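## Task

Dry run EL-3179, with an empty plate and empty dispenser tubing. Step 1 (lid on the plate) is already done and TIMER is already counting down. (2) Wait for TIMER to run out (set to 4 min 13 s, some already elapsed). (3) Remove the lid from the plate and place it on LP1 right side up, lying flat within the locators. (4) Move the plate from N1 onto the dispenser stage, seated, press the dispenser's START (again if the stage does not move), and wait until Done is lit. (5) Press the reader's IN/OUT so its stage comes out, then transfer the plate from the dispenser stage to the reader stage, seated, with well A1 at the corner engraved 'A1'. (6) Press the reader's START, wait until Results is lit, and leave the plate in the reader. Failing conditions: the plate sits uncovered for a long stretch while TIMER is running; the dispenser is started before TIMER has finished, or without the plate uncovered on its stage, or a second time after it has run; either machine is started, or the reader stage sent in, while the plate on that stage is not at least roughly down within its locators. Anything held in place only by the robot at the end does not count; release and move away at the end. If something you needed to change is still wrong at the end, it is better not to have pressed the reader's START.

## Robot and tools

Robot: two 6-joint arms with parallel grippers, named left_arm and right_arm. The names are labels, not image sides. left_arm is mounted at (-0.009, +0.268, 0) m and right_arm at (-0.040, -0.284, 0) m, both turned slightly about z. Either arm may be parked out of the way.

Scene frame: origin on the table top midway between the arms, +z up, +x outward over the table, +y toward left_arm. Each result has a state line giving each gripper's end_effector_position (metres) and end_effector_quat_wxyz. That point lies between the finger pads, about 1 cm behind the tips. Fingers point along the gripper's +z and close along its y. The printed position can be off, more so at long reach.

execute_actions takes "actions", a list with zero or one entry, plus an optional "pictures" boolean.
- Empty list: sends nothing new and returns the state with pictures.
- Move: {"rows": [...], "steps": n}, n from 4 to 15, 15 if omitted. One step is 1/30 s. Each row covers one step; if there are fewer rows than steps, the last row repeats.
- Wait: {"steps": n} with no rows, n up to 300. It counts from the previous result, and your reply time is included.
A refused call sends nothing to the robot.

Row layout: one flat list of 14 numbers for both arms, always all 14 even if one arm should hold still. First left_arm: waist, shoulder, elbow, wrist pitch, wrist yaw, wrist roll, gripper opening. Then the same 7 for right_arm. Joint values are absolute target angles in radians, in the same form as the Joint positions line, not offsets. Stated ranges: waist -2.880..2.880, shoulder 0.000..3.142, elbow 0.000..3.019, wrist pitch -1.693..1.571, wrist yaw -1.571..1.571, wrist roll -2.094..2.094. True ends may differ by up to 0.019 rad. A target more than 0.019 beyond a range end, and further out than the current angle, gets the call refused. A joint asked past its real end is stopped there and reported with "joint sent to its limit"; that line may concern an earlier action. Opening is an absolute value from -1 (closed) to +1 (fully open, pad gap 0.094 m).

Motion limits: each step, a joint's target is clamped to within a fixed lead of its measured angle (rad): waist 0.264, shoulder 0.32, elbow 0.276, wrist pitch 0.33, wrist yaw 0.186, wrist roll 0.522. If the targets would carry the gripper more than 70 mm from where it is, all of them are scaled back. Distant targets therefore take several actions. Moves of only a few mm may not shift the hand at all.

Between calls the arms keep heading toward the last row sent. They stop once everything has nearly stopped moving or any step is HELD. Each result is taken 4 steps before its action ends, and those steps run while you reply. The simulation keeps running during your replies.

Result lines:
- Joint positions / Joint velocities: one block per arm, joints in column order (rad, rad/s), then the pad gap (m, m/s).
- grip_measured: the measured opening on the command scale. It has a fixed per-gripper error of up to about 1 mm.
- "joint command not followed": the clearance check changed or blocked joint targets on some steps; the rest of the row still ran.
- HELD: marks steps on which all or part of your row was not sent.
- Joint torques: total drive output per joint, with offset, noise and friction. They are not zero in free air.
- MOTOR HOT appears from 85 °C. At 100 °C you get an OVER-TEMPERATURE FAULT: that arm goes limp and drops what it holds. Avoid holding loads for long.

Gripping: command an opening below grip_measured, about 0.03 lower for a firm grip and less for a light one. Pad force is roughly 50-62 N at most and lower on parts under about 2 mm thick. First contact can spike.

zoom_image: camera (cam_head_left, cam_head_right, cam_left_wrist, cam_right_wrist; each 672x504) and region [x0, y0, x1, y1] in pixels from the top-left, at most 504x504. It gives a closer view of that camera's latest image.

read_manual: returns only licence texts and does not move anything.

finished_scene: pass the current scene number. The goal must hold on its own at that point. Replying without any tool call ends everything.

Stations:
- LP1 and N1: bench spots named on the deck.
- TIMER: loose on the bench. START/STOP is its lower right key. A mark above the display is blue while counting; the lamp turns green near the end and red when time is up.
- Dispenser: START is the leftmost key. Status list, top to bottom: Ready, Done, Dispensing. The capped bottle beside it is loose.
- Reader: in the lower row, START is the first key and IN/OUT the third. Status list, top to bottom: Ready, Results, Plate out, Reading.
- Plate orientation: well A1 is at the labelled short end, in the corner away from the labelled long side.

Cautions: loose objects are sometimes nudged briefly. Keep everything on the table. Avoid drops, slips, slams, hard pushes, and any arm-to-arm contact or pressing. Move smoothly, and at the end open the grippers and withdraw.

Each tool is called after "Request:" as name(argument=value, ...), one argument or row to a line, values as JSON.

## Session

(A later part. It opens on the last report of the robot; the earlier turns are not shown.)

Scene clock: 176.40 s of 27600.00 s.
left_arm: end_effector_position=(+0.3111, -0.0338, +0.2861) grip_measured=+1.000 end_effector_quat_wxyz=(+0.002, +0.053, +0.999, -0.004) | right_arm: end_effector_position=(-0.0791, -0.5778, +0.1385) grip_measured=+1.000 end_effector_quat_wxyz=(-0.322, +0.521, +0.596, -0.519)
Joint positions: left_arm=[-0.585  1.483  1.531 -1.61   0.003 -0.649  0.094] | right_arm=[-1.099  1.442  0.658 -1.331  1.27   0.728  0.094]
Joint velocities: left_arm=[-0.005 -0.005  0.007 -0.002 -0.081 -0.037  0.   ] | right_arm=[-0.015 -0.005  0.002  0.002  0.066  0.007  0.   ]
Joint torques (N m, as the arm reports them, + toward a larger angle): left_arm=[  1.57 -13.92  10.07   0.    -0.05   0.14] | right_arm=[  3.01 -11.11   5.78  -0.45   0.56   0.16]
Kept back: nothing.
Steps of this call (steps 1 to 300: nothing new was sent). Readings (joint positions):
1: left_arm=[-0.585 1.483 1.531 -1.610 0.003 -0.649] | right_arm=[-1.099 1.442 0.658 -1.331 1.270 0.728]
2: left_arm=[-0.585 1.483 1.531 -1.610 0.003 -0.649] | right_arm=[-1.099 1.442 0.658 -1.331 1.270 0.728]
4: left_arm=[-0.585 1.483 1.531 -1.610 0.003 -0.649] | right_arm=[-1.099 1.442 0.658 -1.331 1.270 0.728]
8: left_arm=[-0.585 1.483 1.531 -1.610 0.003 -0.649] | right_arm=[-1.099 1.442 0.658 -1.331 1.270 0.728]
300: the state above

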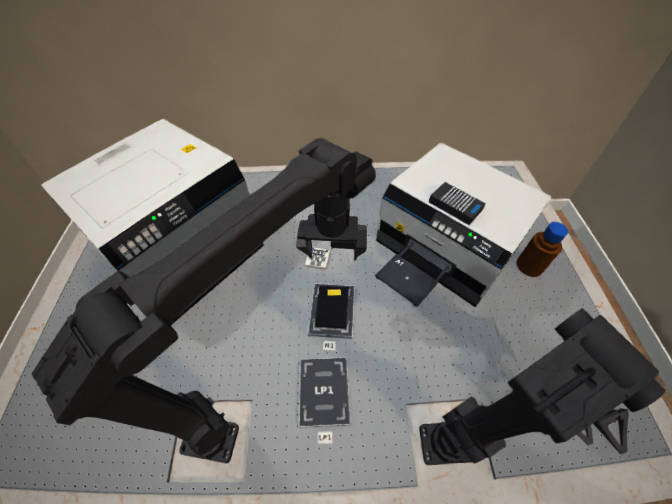

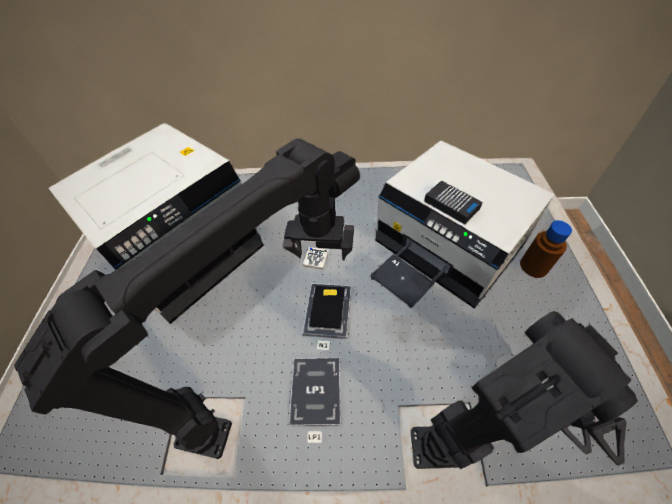

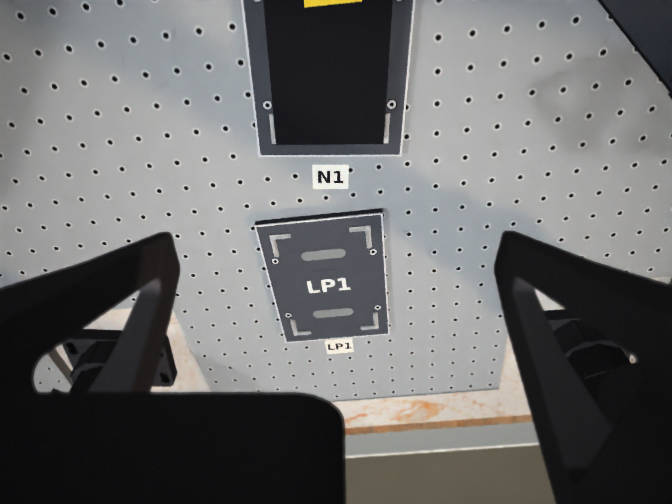

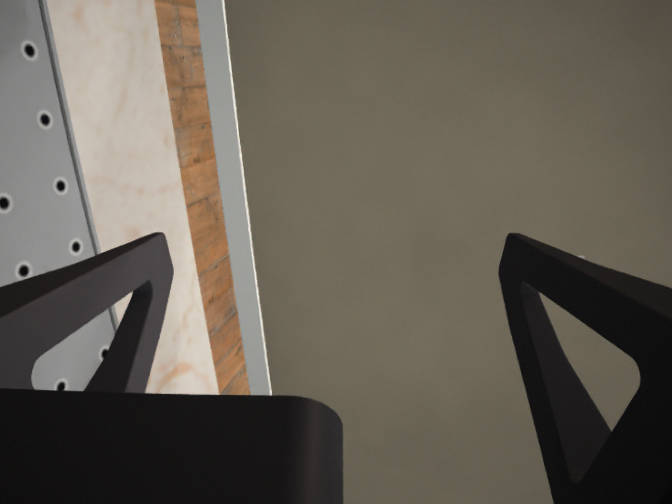

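Request:
execute_actions(
  actions=[
    {"steps":300},
  ],
  pictures=true,
)

Request:
zoom_image(
  camera="cam_head_right",
  region=[295, 240, 340, 272],
)

Scene clock: 186.40 s of 27600.00 s.
left_arm: end_effector_position=(+0.3111, -0.0338, +0.2861) grip_measured=+1.000 end_effector_quat_wxyz=(+0.002, +0.053, +0.999, -0.004) | right_arm: end_effector_position=(-0.0791, -0.5778, +0.1385) grip_measured=+1.000 end_effector_quat_wxyz=(-0.322, +0.521, +0.596, -0.519)
Joint positions: left_arm=[-0.585  1.483  1.531 -1.61   0.003 -0.649  0.094] | right_arm=[-1.099  1.442  0.658 -1.331  1.27   0.728  0.094]
Joint velocities: left_arm=[-0.015 -0.015 -0.017 -0.017 -0.081 -0.022  0.   ] | right_arm=[ 0.005 -0.005  0.007 -0.002 -0.051 -0.066  0.   ]
Joint torques (N m, as the arm reports them, + toward a larger angle): left_arm=[  1.57 -13.89  10.07   0.    -0.06   0.12] | right_arm=[  3.02 -11.09   5.77  -0.46   0.56   0.16]
Kept back: nothing.
Steps of this call (steps 1 to 300: nothing new was sent). Readings (joint positions):
1: left_arm=[-0.585 1.483 1.531 -1.610 0.003 -0.649] | right_arm=[-1.099 1.442 0.658 -1.331 1.270 0.728]
2: left_arm=[-0.585 1.483 1.531 -1.610 0.003 -0.649] | right_arm=[-1.099 1.442 0.658 -1.331 1.270 0.728]
4: left_arm=[-0.585 1.483 1.531 -1.610 0.003 -0.649] | right_arm=[-1.099 1.442 0.658 -1.331 1.270 0.728]
8: left_arm=[-0.585 1.483 1.531 -1.610 0.003 -0.649] | right_arm=[-1.099 1.442 0.658 -1.331 1.270 0.728]
300: the state above

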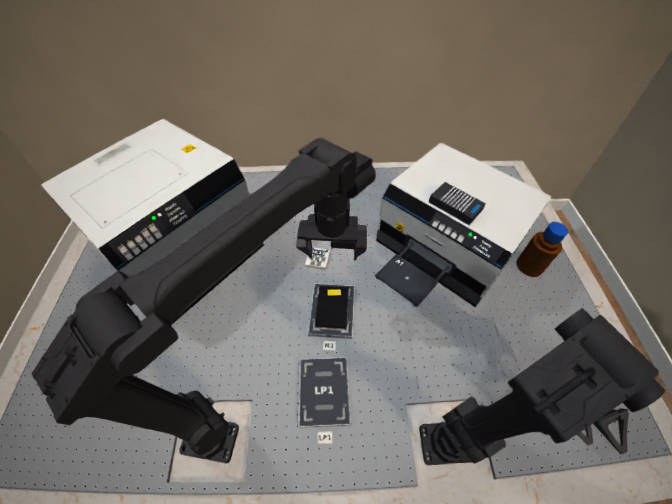

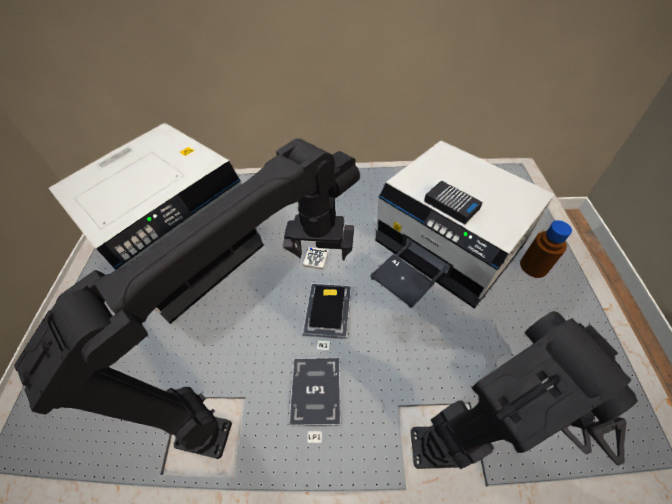

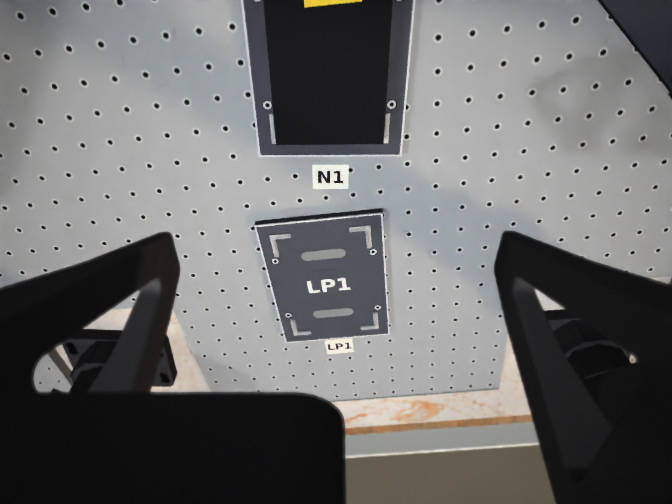

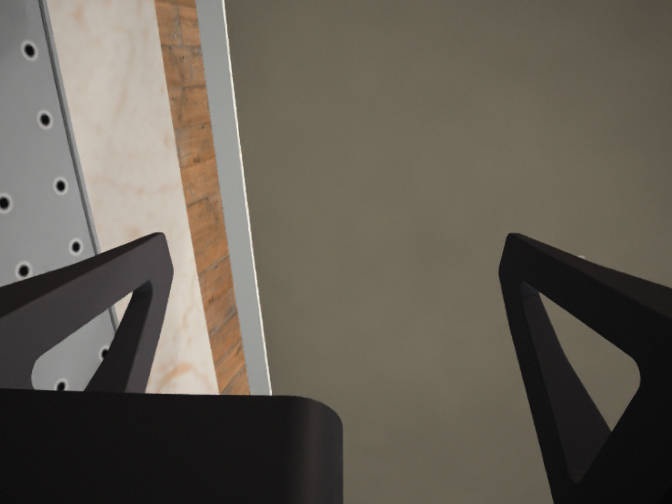

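Region (295, 240, 340, 272) of cam_head_right's 672x504 image, scaled by 11.200, with more detail than that image has; it fills the top 358 rows of this view, and the rest is white.

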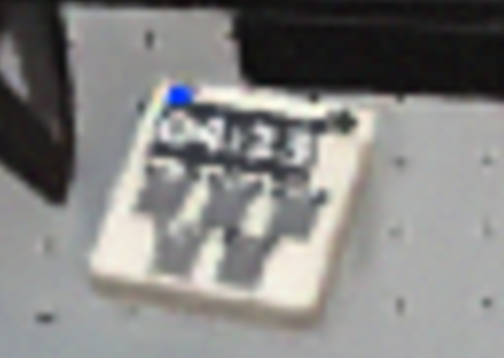

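Request:
execute_actions(
  actions=[
    {"steps":300},
  ],
  pictures=true,
)

Request:
zoom_image(
  camera="cam_head_right",
  region=[295, 240, 340, 272],
)

Scene clock: 196.40 s of 27600.00 s.
left_arm: end_effector_position=(+0.3111, -0.0338, +0.2861) grip_measured=+1.000 end_effector_quat_wxyz=(+0.002, +0.053, +0.999, -0.004) | right_arm: end_effector_position=(-0.0791, -0.5778, +0.1385) grip_measured=+1.000 end_effector_quat_wxyz=(-0.322, +0.521, +0.596, -0.519)
Joint positions: left_arm=[-0.585  1.483  1.531 -1.61   0.003 -0.649  0.094] | right_arm=[-1.099  1.442  0.658 -1.331  1.27   0.728  0.094]
Joint velocities: left_arm=[-0.005 -0.005  0.012 -0.012 -0.007 -0.037  0.   ] | right_arm=[-0.005  0.015  0.002  0.002 -0.037 -0.051  0.   ]
Joint torques (N m, as the arm reports them, + toward a larger angle): left_arm=[  1.51 -14.16  10.09  -0.05  -0.05   0.12] | right_arm=[  2.99 -11.12   5.8   -0.46   0.55   0.16]
Kept back: nothing.
Steps of this call (steps 1 to 300: nothing new was sent). Readings (joint positions):
1: left_arm=[-0.585 1.483 1.531 -1.610 0.003 -0.649] | right_arm=[-1.099 1.442 0.658 -1.331 1.270 0.728]
2: left_arm=[-0.585 1.483 1.531 -1.610 0.003 -0.649] | right_arm=[-1.099 1.442 0.658 -1.331 1.270 0.728]
4: left_arm=[-0.585 1.483 1.531 -1.610 0.003 -0.649] | right_arm=[-1.099 1.442 0.658 -1.331 1.270 0.728]
8: left_arm=[-0.585 1.483 1.531 -1.610 0.003 -0.649] | right_arm=[-1.099 1.442 0.658 -1.331 1.270 0.728]
300: the state above

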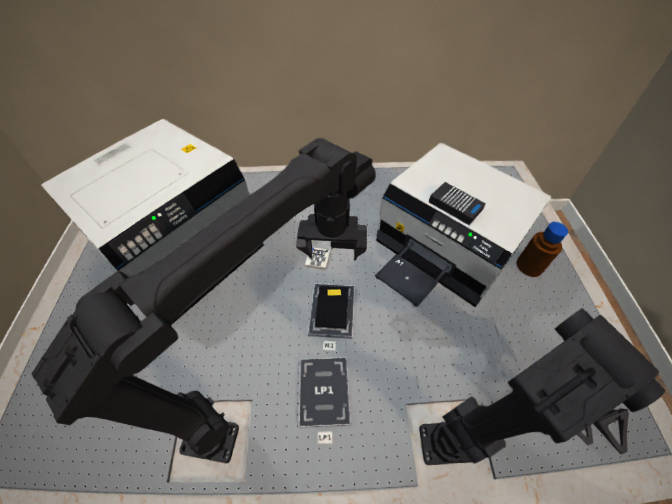

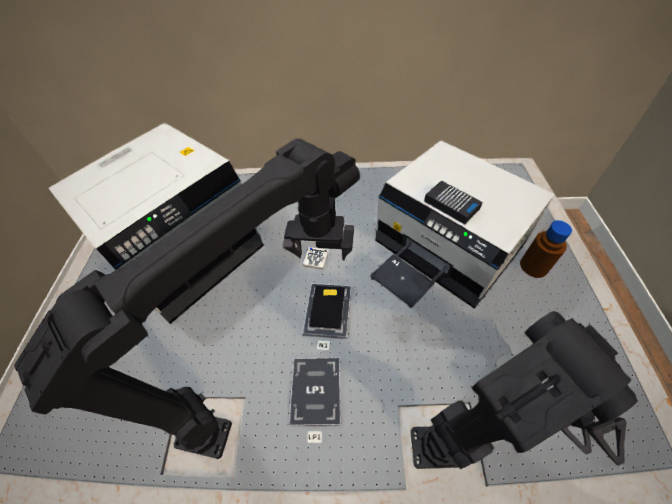

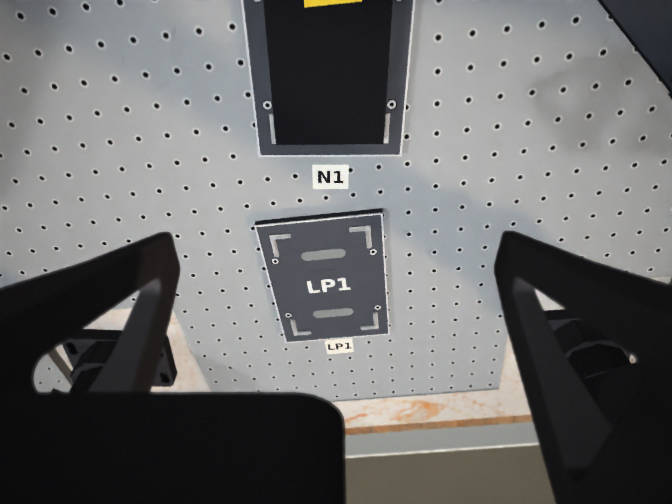

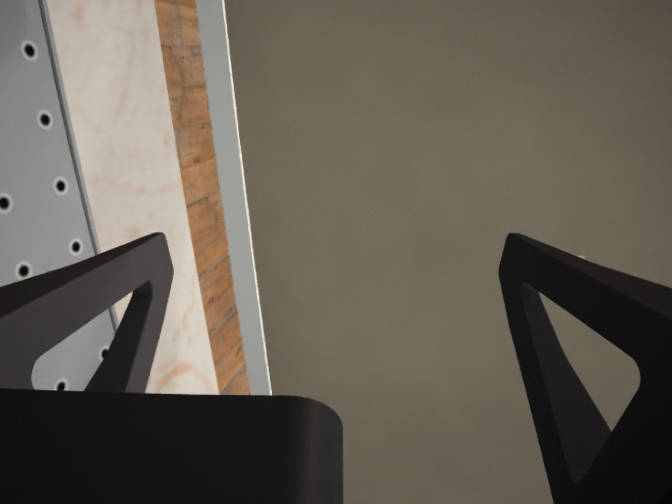

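Region (295, 240, 340, 272) of cam_head_right's 672x504 image, scaled by 11.200, with more detail than that image has; it fills the top 358 rows of this view, and the rest is white.

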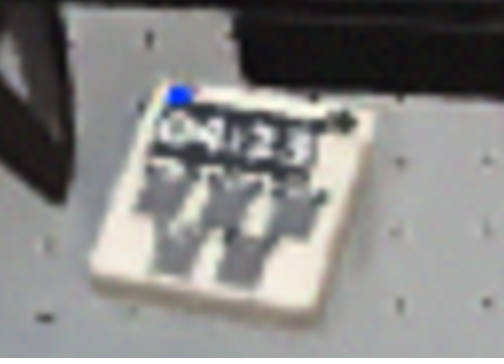

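Request:
execute_actions(
  actions=[
    {"steps":300},
  ],
  pictures=true,
)

Request:
zoom_image(
  camera="cam_head_right",
  region=[295, 240, 340, 272],
)

Scene clock: 206.40 s of 27600.00 s.
left_arm: end_effector_position=(+0.3111, -0.0338, +0.2861) grip_measured=+1.000 end_effector_quat_wxyz=(+0.002, +0.053, +0.999, -0.004) | right_arm: end_effector_position=(-0.0791, -0.5778, +0.1385) grip_measured=+1.000 end_effector_quat_wxyz=(-0.322, +0.521, +0.596, -0.519)
Joint positions: left_arm=[-0.585  1.483  1.531 -1.61   0.003 -0.649  0.094] | right_arm=[-1.099  1.442  0.658 -1.331  1.27   0.728  0.094]
Joint velocities: left_arm=[-0.005 -0.005 -0.022 -0.012  0.022 -0.066  0.   ] | right_arm=[ 0.005 -0.015 -0.022 -0.007 -0.051  0.037  0.   ]
Joint torques (N m, as the arm reports them, + toward a larger angle): left_arm=[  1.66 -14.1   10.08  -0.02  -0.06   0.11] | right_arm=[  3.02 -11.15   5.79  -0.45   0.56   0.16]
Kept back: nothing.
Steps of this call (steps 1 to 300: nothing new was sent). Readings (joint positions):
1: left_arm=[-0.585 1.483 1.531 -1.610 0.003 -0.649] | right_arm=[-1.099 1.442 0.658 -1.331 1.270 0.728]
2: left_arm=[-0.585 1.483 1.531 -1.610 0.003 -0.649] | right_arm=[-1.099 1.442 0.658 -1.331 1.270 0.728]
4: left_arm=[-0.585 1.483 1.531 -1.610 0.003 -0.649] | right_arm=[-1.099 1.442 0.658 -1.331 1.270 0.728]
8: left_arm=[-0.585 1.483 1.531 -1.610 0.003 -0.649] | right_arm=[-1.099 1.442 0.658 -1.331 1.270 0.728]
300: the state above

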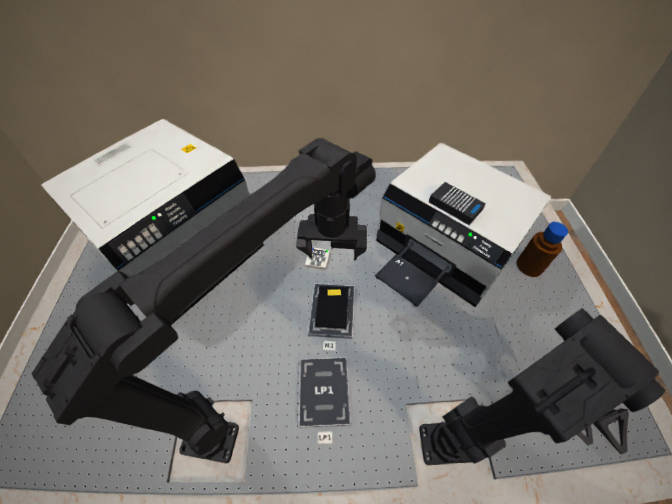

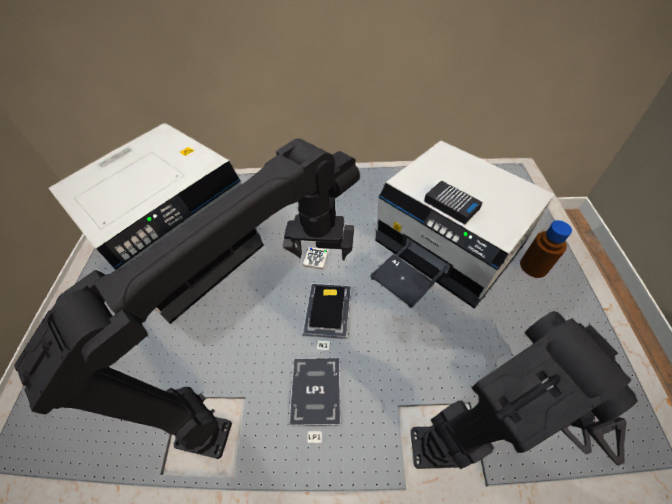

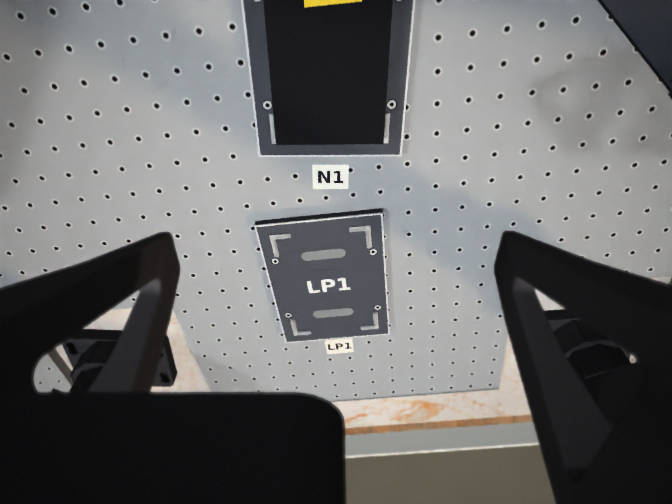

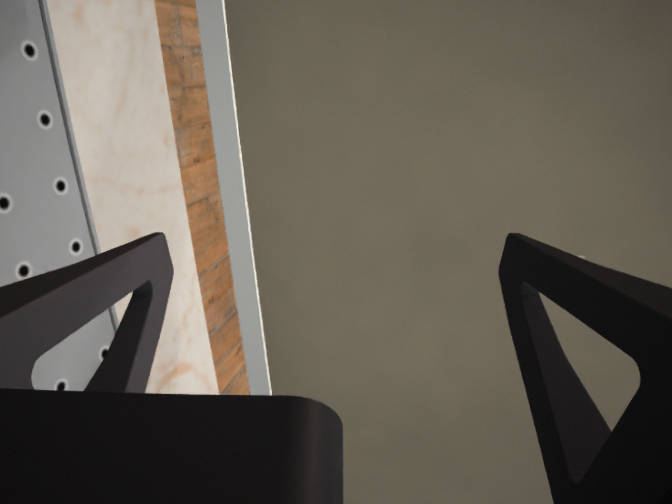

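Region (295, 240, 340, 272) of cam_head_right's 672x504 image, scaled by 11.200, with more detail than that image has; it fills the top 358 rows of this view, and the rest is white.

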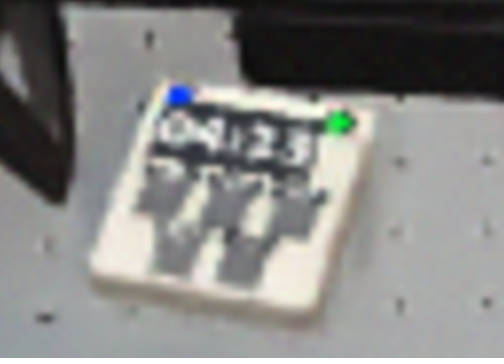

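Request:
execute_actions(
  actions=[
    {"steps":150},
  ],
  pictures=true,
)

Request:
zoom_image(
  camera="cam_head_right",
  region=[295, 240, 340, 272],
)

Scene clock: 211.40 s of 27600.00 s.
left_arm: end_effector_position=(+0.3111, -0.0338, +0.2861) grip_measured=+1.000 end_effector_quat_wxyz=(+0.002, +0.053, +0.999, -0.004) | right_arm: end_effector_position=(-0.0791, -0.5778, +0.1385) grip_measured=+1.000 end_effector_quat_wxyz=(-0.322, +0.521, +0.596, -0.519)
Joint positions: left_arm=[-0.585  1.483  1.531 -1.61   0.003 -0.649  0.094] | right_arm=[-1.099  1.442  0.658 -1.331  1.27   0.728  0.094]
Joint velocities: left_arm=[-0.015  0.005  0.007 -0.012 -0.051 -0.022  0.   ] | right_arm=[-0.005 -0.015 -0.002  0.002 -0.022 -0.066  0.   ]
Joint torques (N m, as the arm reports them, + toward a larger angle): left_arm=[  1.6  -14.17  10.08  -0.03  -0.07   0.12] | right_arm=[  3.04 -11.14   5.81  -0.45   0.56   0.16]
Kept back: nothing.
Steps of this call (steps 1 to 150: nothing new was sent). Readings (joint positions):
1: left_arm=[-0.585 1.483 1.531 -1.610 0.003 -0.649] | right_arm=[-1.099 1.442 0.658 -1.331 1.270 0.728]
2: left_arm=[-0.585 1.483 1.531 -1.610 0.003 -0.649] | right_arm=[-1.099 1.442 0.658 -1.331 1.270 0.728]
4: left_arm=[-0.585 1.483 1.531 -1.610 0.003 -0.649] | right_arm=[-1.099 1.442 0.658 -1.331 1.270 0.728]
8: left_arm=[-0.585 1.483 1.531 -1.610 0.003 -0.649] | right_arm=[-1.099 1.442 0.658 -1.331 1.270 0.728]
150: the state above

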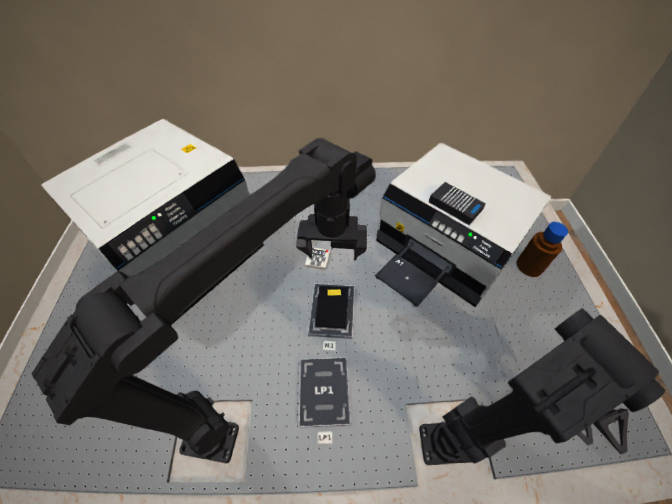

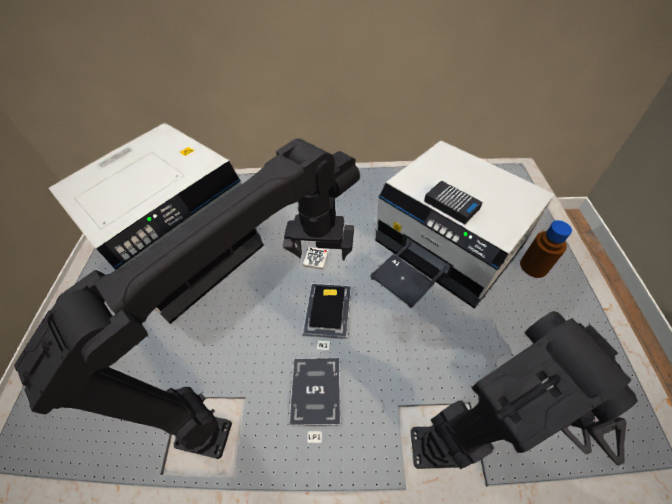

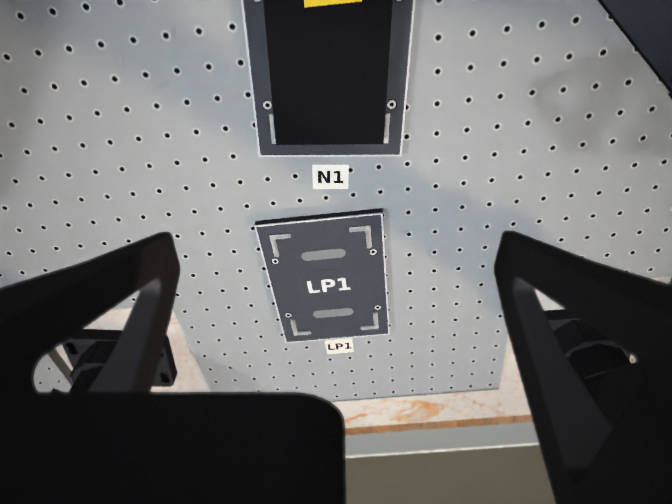

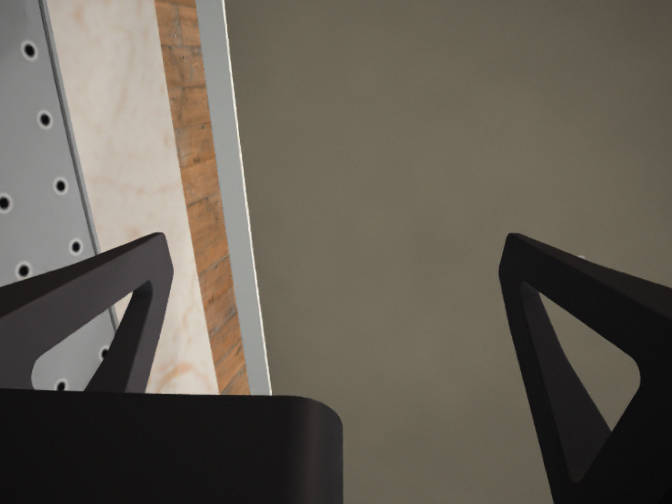

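Region (295, 240, 340, 272) of cam_head_right's 672x504 image, scaled by 11.200, with more detail than that image has; it fills the top 358 rows of this view, and the rest is white.

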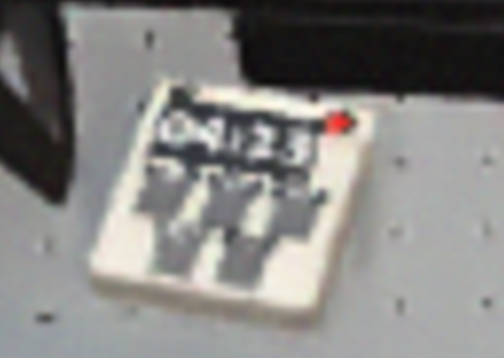

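Request:
execute_actions(
  actions=[
    {"rows":[[-0.575,1.460,1.529,-1.617,0.005,-0.639,1,-1.1,1.43,0.65,-1.331,1.27,0.728,1],[-0.575,1.461,1.527,-1.614,0.005,-0.639,1,-1.1,1.43,0.65,-1.331,1.27,0.728,1],[-0.575,1.462,1.524,-1.610,0.005,-0.639,1,-1.1,1.43,0.65,-1.331,1.27,0.728,1],[-0.575,1.464,1.519,-1.604,0.005,-0.639,1,-1.1,1.43,0.65,-1.331,1.27,0.728,1],[-0.575,1.466,1.513,-1.596,0.005,-0.639,1,-1.1,1.43,0.65,-1.331,1.27,0.728,1],[-0.575,1.468,1.506,-1.586,0.005,-0.639,1,-1.1,1.43,0.65,-1.331,1.27,0.728,1],[-0.574,1.471,1.498,-1.575,0.005,-0.639,1,-1.1,1.43,0.65,-1.331,1.27,0.728,1],[-0.574,1.474,1.488,-1.562,0.005,-0.639,1,-1.1,1.43,0.65,-1.331,1.27,0.728,1],[-0.574,1.478,1.477,-1.548,0.005,-0.639,1,-1.1,1.43,0.65,-1.331,1.27,0.728,1],[-0.574,1.482,1.466,-1.532,0.005,-0.639,1,-1.1,1.43,0.65,-1.331,1.27,0.728,1],[-0.574,1.486,1.453,-1.515,0.005,-0.639,1,-1.1,1.43,0.65,-1.331,1.27,0.728,1],[-0.573,1.491,1.439,-1.497,0.005,-0.639,1,-1.1,1.43,0.65,-1.331,1.27,0.728,1],[-0.573,1.496,1.425,-1.478,0.005,-0.639,1,-1.1,1.43,0.65,-1.331,1.27,0.728,1],[-0.573,1.501,1.410,-1.458,0.005,-0.639,1,-1.1,1.43,0.65,-1.331,1.27,0.728,1],[-0.573,1.506,1.394,-1.437,0.005,-0.639,1,-1.1,1.43,0.65,-1.331,1.27,0.728,1]],"steps":15},
  ],
)

Request:
execute_actions(
  actions=[
    {"rows":[[-0.572,1.512,1.378,-1.416,0.005,-0.639,1,-1.1,1.43,0.65,-1.331,1.27,0.728,1],[-0.572,1.517,1.361,-1.393,0.005,-0.639,1,-1.1,1.43,0.65,-1.331,1.27,0.728,1],[-0.572,1.523,1.344,-1.371,0.005,-0.639,1,-1.1,1.43,0.65,-1.331,1.27,0.728,1],[-0.571,1.529,1.327,-1.348,0.005,-0.639,1,-1.1,1.43,0.65,-1.331,1.27,0.728,1],[-0.571,1.535,1.310,-1.325,0.005,-0.639,1,-1.1,1.43,0.65,-1.331,1.27,0.728,1],[-0.571,1.541,1.293,-1.302,0.005,-0.639,1,-1.1,1.43,0.65,-1.331,1.27,0.728,1],[-0.570,1.547,1.276,-1.279,0.005,-0.639,1,-1.1,1.43,0.65,-1.331,1.27,0.728,1],[-0.570,1.553,1.259,-1.257,0.005,-0.639,1,-1.1,1.43,0.65,-1.331,1.27,0.728,1],[-0.570,1.558,1.242,-1.234,0.005,-0.639,1,-1.1,1.43,0.65,-1.331,1.27,0.728,1],[-0.569,1.564,1.226,-1.213,0.005,-0.639,1,-1.1,1.43,0.65,-1.331,1.27,0.728,1],[-0.569,1.569,1.210,-1.192,0.005,-0.639,1,-1.1,1.43,0.65,-1.331,1.27,0.728,1],[-0.569,1.574,1.195,-1.172,0.005,-0.639,1,-1.1,1.43,0.65,-1.331,1.27,0.728,1],[-0.569,1.579,1.181,-1.153,0.005,-0.639,1,-1.1,1.43,0.65,-1.331,1.27,0.728,1],[-0.568,1.584,1.167,-1.135,0.005,-0.639,1,-1.1,1.43,0.65,-1.331,1.27,0.728,1],[-0.568,1.588,1.154,-1.118,0.005,-0.639,1,-1.1,1.43,0.65,-1.331,1.27,0.728,1]],"steps":15},
  ],
)

Request:
execute_actions(
  actions=[
    {"rows":[[-0.568,1.592,1.143,-1.102,0.005,-0.639,1,-1.1,1.43,0.65,-1.331,1.27,0.728,1],[-0.568,1.596,1.132,-1.088,0.005,-0.639,1,-1.1,1.43,0.65,-1.331,1.27,0.728,1],[-0.568,1.599,1.122,-1.075,0.005,-0.639,1,-1.1,1.43,0.65,-1.331,1.27,0.728,1],[-0.567,1.602,1.114,-1.064,0.005,-0.639,1,-1.1,1.43,0.65,-1.331,1.27,0.728,1],[-0.567,1.604,1.107,-1.054,0.005,-0.639,1,-1.1,1.43,0.65,-1.331,1.27,0.728,1],[-0.567,1.606,1.101,-1.046,0.005,-0.639,1,-1.1,1.43,0.65,-1.331,1.27,0.728,1],[-0.567,1.608,1.096,-1.040,0.005,-0.639,1,-1.1,1.43,0.65,-1.331,1.27,0.728,1],[-0.567,1.609,1.093,-1.036,0.005,-0.639,1,-1.1,1.43,0.65,-1.331,1.27,0.728,1],[-0.567,1.610,1.091,-1.033,0.005,-0.639,1,-1.1,1.43,0.65,-1.331,1.27,0.728,1],[-0.567,1.610,1.090,-1.032,0.005,-0.639,1,-1.1,1.43,0.65,-1.331,1.27,0.728,1]],"steps":10},
  ],
)

Request:
execute_actions(
  actions=[
    {"steps":12},
  ],
  pictures=true,
)

Scene clock: 212.77 s of 27600.00 s.
left_arm: end_effector_position=(+0.3109, -0.0337, +0.2644) grip_measured=+1.000 end_effector_quat_wxyz=(+0.001, +0.053, +0.999, -0.003) | right_arm: end_effector_position=(-0.0791, -0.5778, +0.1385) grip_measured=+1.000 end_effector_quat_wxyz=(-0.322, +0.521, +0.596, -0.519)
Joint positions: left_arm=[-0.585  1.483  1.474 -1.556  0.003 -0.649  0.094] | right_arm=[-1.099  1.442  0.658 -1.331  1.27   0.728  0.094]
Joint velocities: left_arm=[-0.015  0.005 -0.325  0.422 -0.022  0.051  0.   ] | right_arm=[-0.015 -0.005  0.002 -0.017  0.022 -0.066  0.   ]
Joint torques (N m, as the arm reports them, + toward a larger angle): left_arm=[  1.68 -11.7   10.07   0.53  -0.06   0.12] | right_arm=[  2.99 -11.17   5.79  -0.44   0.55   0.16]
Steps of this call (steps 1 to 30: nothing new was sent; steps 31 to 41: the first 11 steps of this action). Readings (joint positions):
31: left_arm=[-0.585 1.483 1.531 -1.610 0.003 -0.649] | right_arm=[-1.099 1.442 0.658 -1.331 1.270 0.728]
32: left_arm=[-0.585 1.483 1.531 -1.610 0.003 -0.649] | right_arm=[-1.099 1.442 0.658 -1.331 1.270 0.728]
34: left_arm=[-0.585 1.483 1.528 -1.610 0.003 -0.649] | right_arm=[-1.099 1.442 0.658 -1.331 1.270 0.728]
38: left_arm=[-0.585 1.483 1.505 -1.593 0.003 -0.649] | right_arm=[-1.099 1.442 0.658 -1.331 1.270 0.728]
41: the state above

Scene clock: 213.27 s of 27600.00 s.
left_arm: end_effector_position=(+0.3183, -0.0385, +0.1498) grip_measured=+1.000 end_effector_quat_wxyz=(+0.006, +0.051, +0.999, -0.007) | right_arm: end_effector_position=(-0.0791, -0.5778, +0.1385) grip_measured=+1.000 end_effector_quat_wxyz=(-0.322, +0.521, +0.596, -0.519)
Joint positions: left_arm=[-0.582  1.544  1.237 -1.245  0.003 -0.649  0.094] | right_arm=[-1.099  1.442  0.658 -1.331  1.27   0.728  0.094]
Joint velocities: left_arm=[ 0.015  0.239 -0.481  0.657 -0.007 -0.007  0.   ] | right_arm=[-0.015  0.005 -0.027 -0.007 -0.007  0.022  0.   ]
Joint torques (N m, as the arm reports them, + toward a larger angle): left_arm=[  1.45 -11.98   9.84   0.49  -0.07   0.12] | right_arm=[  2.96 -11.17   5.79  -0.46   0.56   0.16]
Steps of this call (steps 1 to 4: the last 4 steps of your previous action; steps 5 to 15: the first 11 steps of this action). Readings (joint positions):
5: left_arm=[-0.585 1.484 1.405 -1.467 0.003 -0.649] | right_arm=[-1.099 1.442 0.658 -1.331 1.270 0.728]
6: left_arm=[-0.585 1.486 1.390 -1.446 0.003 -0.649] | right_arm=[-1.099 1.442 0.658 -1.331 1.270 0.728]
8: left_arm=[-0.584 1.492 1.358 -1.403 0.003 -0.649] | right_arm=[-1.099 1.442 0.658 -1.331 1.270 0.728]
12: left_arm=[-0.583 1.519 1.290 -1.312 0.003 -0.649] | right_arm=[-1.099 1.442 0.658 -1.331 1.270 0.728]
15: the state above

Scene clock: 213.60 s of 27600.00 s.
left_arm: end_effector_position=(+0.3109, -0.0304, +0.0833) grip_measured=+1.000 end_effector_quat_wxyz=(+0.001, +0.050, +0.999, -0.003) | right_arm: end_effector_position=(-0.0791, -0.5778, +0.1385) grip_measured=+1.000 end_effector_quat_wxyz=(-0.322, +0.521, +0.596, -0.519)
Joint positions: left_arm=[-0.58   1.594  1.108 -1.079  0.003 -0.649  0.094] | right_arm=[-1.099  1.442  0.658 -1.331  1.27   0.728  0.094]
Joint velocities: left_arm=[ 0.005  0.054 -0.227  0.305 -0.037 -0.081  0.   ] | right_arm=[-0.005 -0.005  0.007  0.007  0.037 -0.095  0.   ]
Joint torques (N m, as the arm reports them, + toward a larger angle): left_arm=[  1.43 -12.02   9.41   0.68  -0.06   0.11] | right_arm=[  2.96 -11.06   5.8   -0.46   0.56   0.16]
Steps of this call (steps 1 to 4: the last 4 steps of your previous action; steps 5 to 10: the first 6 steps of this action). Readings (joint positions):
5: left_arm=[-0.580 1.578 1.159 -1.148 0.003 -0.649] | right_arm=[-1.099 1.442 0.658 -1.331 1.270 0.728]
6: left_arm=[-0.580 1.583 1.146 -1.132 0.003 -0.649] | right_arm=[-1.099 1.442 0.658 -1.331 1.270 0.728]
8: left_arm=[-0.580 1.589 1.125 -1.103 0.003 -0.649] | right_arm=[-1.099 1.442 0.658 -1.331 1.270 0.728]
10: the state above

Scene clock: 214.00 s of 27600.00 s.
left_arm: end_effector_position=(+0.3108, -0.0301, +0.0749) grip_measured=+1.000 end_effector_quat_wxyz=(+0.005, +0.050, +0.999, -0.006) | right_arm: end_effector_position=(-0.0791, -0.5778, +0.1385) grip_measured=+1.000 end_effector_quat_wxyz=(-0.322, +0.521, +0.596, -0.519)
Joint positions: left_arm=[-0.579  1.598  1.088 -1.045  0.003 -0.649  0.094] | right_arm=[-1.099  1.442  0.658 -1.331  1.27   0.728  0.094]
Joint velocities: left_arm=[0.005 0.005 0.002 0.017 0.037 0.051 0.   ] | right_arm=[-0.005 -0.005 -0.012 -0.007  0.051  0.037  0.   ]
Joint torques (N m, as the arm reports them, + toward a larger angle): left_arm=[  1.77 -12.12   8.89   0.83  -0.06   0.13] | right_arm=[  2.99 -11.07   5.78  -0.45   0.56   0.16]
Kept back: nothing.
Steps of this call (steps 1 to 4: the last 4 steps of your previous action; steps 5 to 12: the robot went on to your last target). Readings (joint positions):
1: left_arm=[-0.580 1.595 1.101 -1.070 0.003 -0.649] | right_arm=[-1.099 1.442 0.658 -1.331 1.270 0.728]
2: left_arm=[-0.580 1.597 1.097 -1.062 0.003 -0.649] | right_arm=[-1.099 1.442 0.658 -1.331 1.270 0.728]
4: left_arm=[-0.579 1.598 1.090 -1.053 0.003 -0.649] | right_arm=[-1.099 1.442 0.658 -1.331 1.270 0.728]
8: left_arm=[-0.579 1.598 1.088 -1.046 0.003 -0.649] | right_arm=[-1.099 1.442 0.658 -1.331 1.270 0.728]
12: the state above

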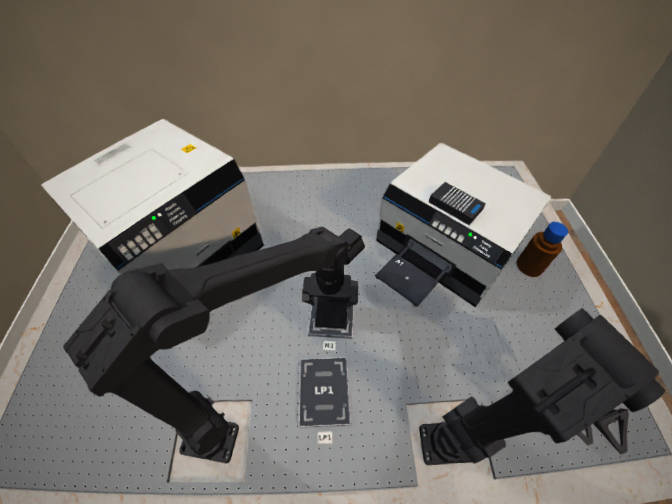

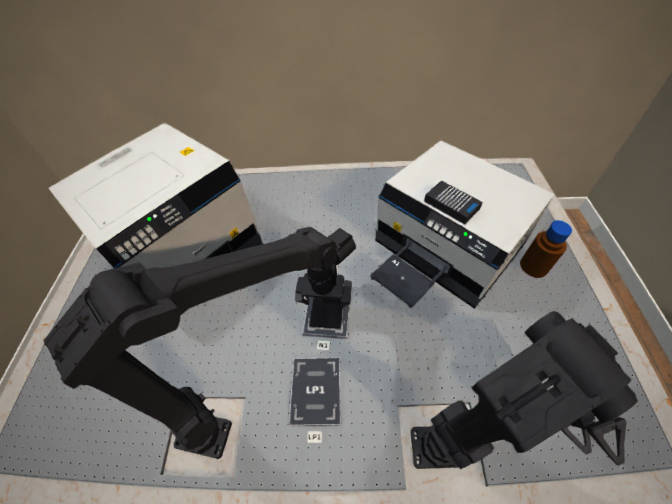

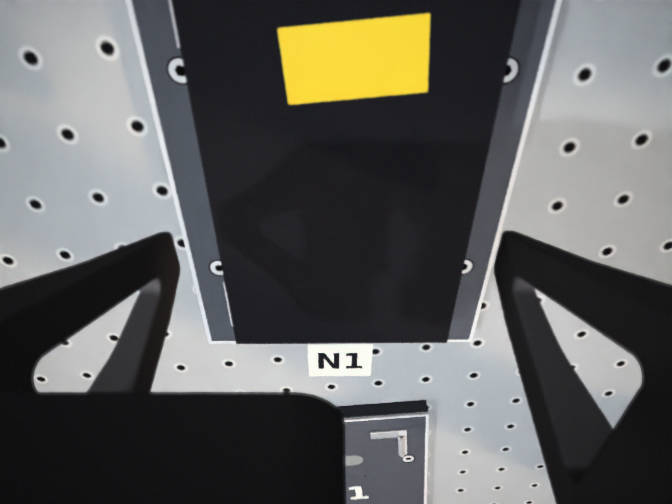

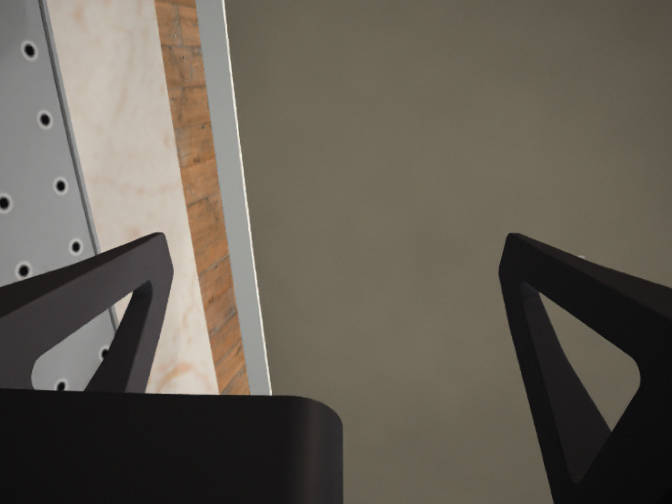

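Request:
execute_actions(
  actions=[
    {"rows":[[-0.567,1.6103,1.0898,-1.0315,0.005,-0.639,1,-1.1,1.43,0.65,-1.331,1.27,0.728,1],[-0.567,1.6112,1.0893,-1.0301,0.005,-0.639,1,-1.1,1.43,0.65,-1.331,1.27,0.728,1],[-0.567,1.6126,1.0885,-1.0279,0.005,-0.639,1,-1.1,1.43,0.65,-1.331,1.27,0.728,1],[-0.567,1.6146,1.0873,-1.0247,0.005,-0.639,1,-1.1,1.43,0.65,-1.331,1.27,0.728,1],[-0.567,1.617,1.0859,-1.0209,0.005,-0.639,1,-1.1,1.43,0.65,-1.331,1.27,0.728,1],[-0.567,1.6198,1.0842,-1.0163,0.005,-0.639,1,-1.1,1.43,0.65,-1.331,1.27,0.728,1],[-0.567,1.623,1.0823,-1.0113,0.005,-0.639,1,-1.1,1.43,0.65,-1.331,1.27,0.728,1],[-0.567,1.6265,1.0802,-1.0057,0.005,-0.639,1,-1.1,1.43,0.65,-1.331,1.27,0.728,1],[-0.567,1.6301,1.0781,-0.9999,0.005,-0.639,1,-1.1,1.43,0.65,-1.331,1.27,0.728,1],[-0.567,1.6339,1.0759,-0.994,0.005,-0.639,1,-1.1,1.43,0.65,-1.331,1.27,0.728,1],[-0.567,1.6376,1.0736,-0.9881,0.005,-0.639,1,-1.1,1.43,0.65,-1.331,1.27,0.728,1],[-0.567,1.6412,1.0715,-0.9823,0.005,-0.639,1,-1.1,1.43,0.65,-1.331,1.27,0.728,1],[-0.567,1.6447,1.0694,-0.9767,0.005,-0.639,1,-1.1,1.43,0.65,-1.331,1.27,0.728,1],[-0.567,1.6479,1.0675,-0.9717,0.005,-0.639,1,-1.1,1.43,0.65,-1.331,1.27,0.728,1],[-0.567,1.6507,1.0658,-0.9671,0.005,-0.639,1,-1.1,1.43,0.65,-1.331,1.27,0.728,1]],"steps":15},
  ],
)

Request:
execute_actions(
  actions=[
    {"rows":[[-0.567,1.6531,1.0644,-0.9633,0.005,-0.639,1,-1.1,1.43,0.65,-1.331,1.27,0.728,1],[-0.567,1.6551,1.0632,-0.9601,0.005,-0.639,1,-1.1,1.43,0.65,-1.331,1.27,0.728,1],[-0.567,1.6565,1.0624,-0.9579,0.005,-0.639,1,-1.1,1.43,0.65,-1.331,1.27,0.728,1],[-0.567,1.6574,1.0619,-0.9565,0.005,-0.639,1,-1.1,1.43,0.65,-1.331,1.27,0.728,1],[-0.567,1.6577,1.0617,-0.956,0.005,-0.639,1,-1.1,1.43,0.65,-1.331,1.27,0.728,1]],"steps":5},
  ],
)

Request:
execute_actions(
  actions=[
    {"steps":12},
  ],
  pictures=true,
)

Scene clock: 215.23 s of 27600.00 s.
left_arm: end_effector_position=(+0.3146, -0.0337, +0.0690) grip_measured=+1.000 end_effector_quat_wxyz=(+0.012, +0.050, +0.999, -0.012) | right_arm: end_effector_position=(-0.0791, -0.5778, +0.1385) grip_measured=+1.000 end_effector_quat_wxyz=(-0.322, +0.521, +0.596, -0.519)
Joint positions: left_arm=[-0.579  1.608  1.082 -1.011  0.003 -0.649  0.094] | right_arm=[-1.099  1.442  0.658 -1.331  1.27   0.728  0.094]
Joint velocities: left_arm=[-0.005  0.103 -0.071  0.164 -0.037 -0.022  0.   ] | right_arm=[-0.005 -0.005 -0.007  0.012  0.022  0.022  0.   ]
Joint torques (N m, as the arm reports them, + toward a larger angle): left_arm=[  1.59 -10.74   8.39   0.66  -0.06   0.13] | right_arm=[  3.01 -11.1    5.82  -0.46   0.56   0.16]
Steps of this call (steps 1 to 26: the robot went on to your last target; steps 27 to 37: the first 11 steps of this action). Readings (joint positions):
27: left_arm=[-0.579 1.598 1.088 -1.045 0.003 -0.649] | right_arm=[-1.099 1.442 0.658 -1.331 1.270 0.728]
28: left_arm=[-0.579 1.598 1.088 -1.045 0.003 -0.649] | right_arm=[-1.099 1.442 0.658 -1.331 1.270 0.728]
30: left_arm=[-0.579 1.598 1.088 -1.042 0.003 -0.649] | right_arm=[-1.099 1.442 0.658 -1.331 1.270 0.728]
34: left_arm=[-0.579 1.600 1.088 -1.028 0.003 -0.649] | right_arm=[-1.099 1.442 0.658 -1.331 1.270 0.728]
37: the state above

Scene clock: 215.40 s of 27600.00 s.
left_arm: end_effector_position=(+0.3139, -0.0330, +0.0551) grip_measured=+1.000 end_effector_quat_wxyz=(+0.008, +0.050, +0.999, -0.009) | right_arm: end_effector_position=(-0.0791, -0.5778, +0.1385) grip_measured=+1.000 end_effector_quat_wxyz=(-0.322, +0.521, +0.596, -0.519)
Joint positions: left_arm=[-0.579  1.631  1.069 -0.985  0.003 -0.649  0.094] | right_arm=[-1.099  1.442  0.658 -1.331  1.27   0.728  0.094]
Joint velocities: left_arm=[ 0.005  0.132 -0.081  0.115 -0.066 -0.022  0.   ] | right_arm=[-0.015  0.005  0.002 -0.012  0.037  0.022  0.   ]
Joint torques (N m, as the arm reports them, + toward a larger angle): left_arm=[  1.76 -11.85   8.32   0.76  -0.07   0.13] | right_arm=[  3.04 -11.19   5.81  -0.44   0.56   0.16]
Steps of this call (steps 1 to 4: the last 4 steps of your previous action; step 5: the first step of this action). Readings (joint positions):
5: the state above

Scene clock: 215.80 s of 27600.00 s.
left_arm: end_effector_position=(+0.3130, -0.0321, +0.0455) grip_measured=+1.000 end_effector_quat_wxyz=(+0.005, +0.050, +0.999, -0.006) | right_arm: end_effector_position=(-0.0791, -0.5778, +0.1385) grip_measured=+1.000 end_effector_quat_wxyz=(-0.322, +0.521, +0.596, -0.519)
Joint positions: left_arm=[-0.579  1.647  1.06  -0.969  0.003 -0.649  0.094] | right_arm=[-1.099  1.442  0.658 -1.331  1.27   0.728  0.094]
Joint velocities: left_arm=[-0.015 -0.005 -0.012 -0.017 -0.081  0.037  0.   ] | right_arm=[-0.015 -0.015 -0.012  0.017  0.066  0.051  0.   ]
Joint torques (N m, as the arm reports them, + toward a larger angle): left_arm=[  1.77 -12.29   8.41   0.74  -0.06   0.12] | right_arm=[  3.05 -11.15   5.8   -0.46   0.55   0.16]
Kept back: nothing.
Steps of this call (steps 1 to 4: the last 4 steps of your previous action; steps 5 to 12: the robot went on to your last target). Readings (joint positions):
1: left_arm=[-0.579 1.635 1.067 -0.980 0.003 -0.649] | right_arm=[-1.099 1.442 0.658 -1.331 1.270 0.728]
2: left_arm=[-0.579 1.639 1.064 -0.977 0.003 -0.649] | right_arm=[-1.099 1.442 0.658 -1.331 1.270 0.728]
4: left_arm=[-0.579 1.645 1.061 -0.972 0.003 -0.649] | right_arm=[-1.099 1.442 0.658 -1.331 1.270 0.728]
8: left_arm=[-0.579 1.647 1.060 -0.970 0.003 -0.649] | right_arm=[-1.099 1.442 0.658 -1.331 1.270 0.728]
12: the state above

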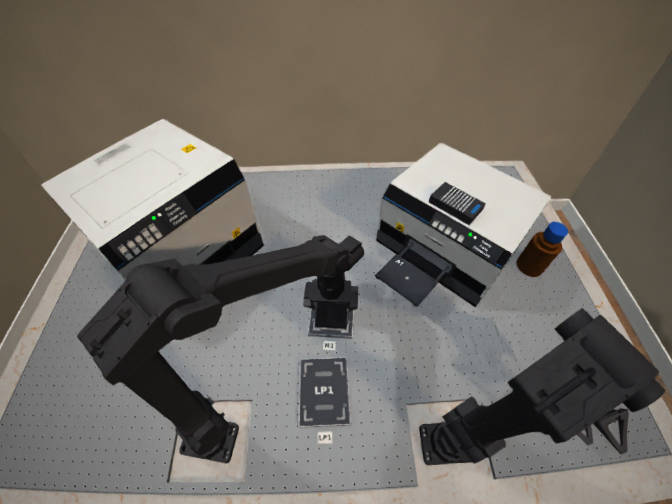

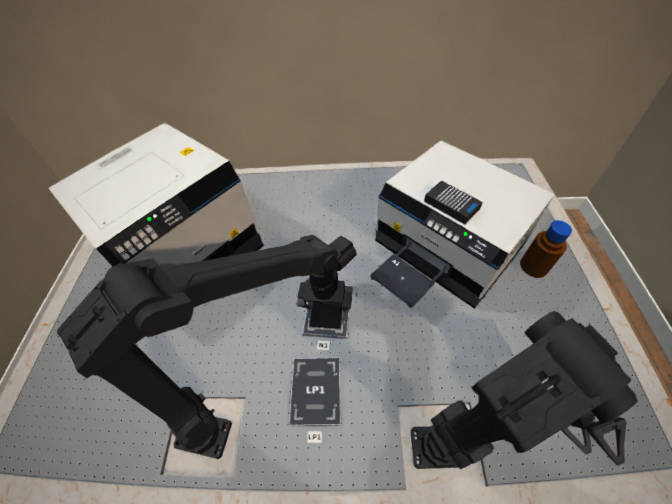

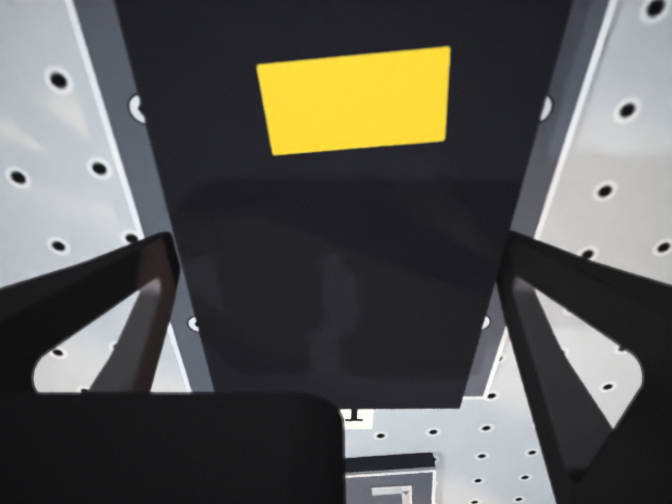

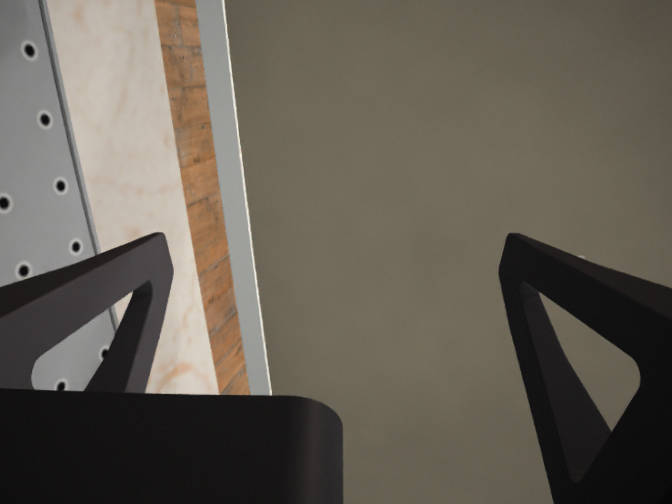

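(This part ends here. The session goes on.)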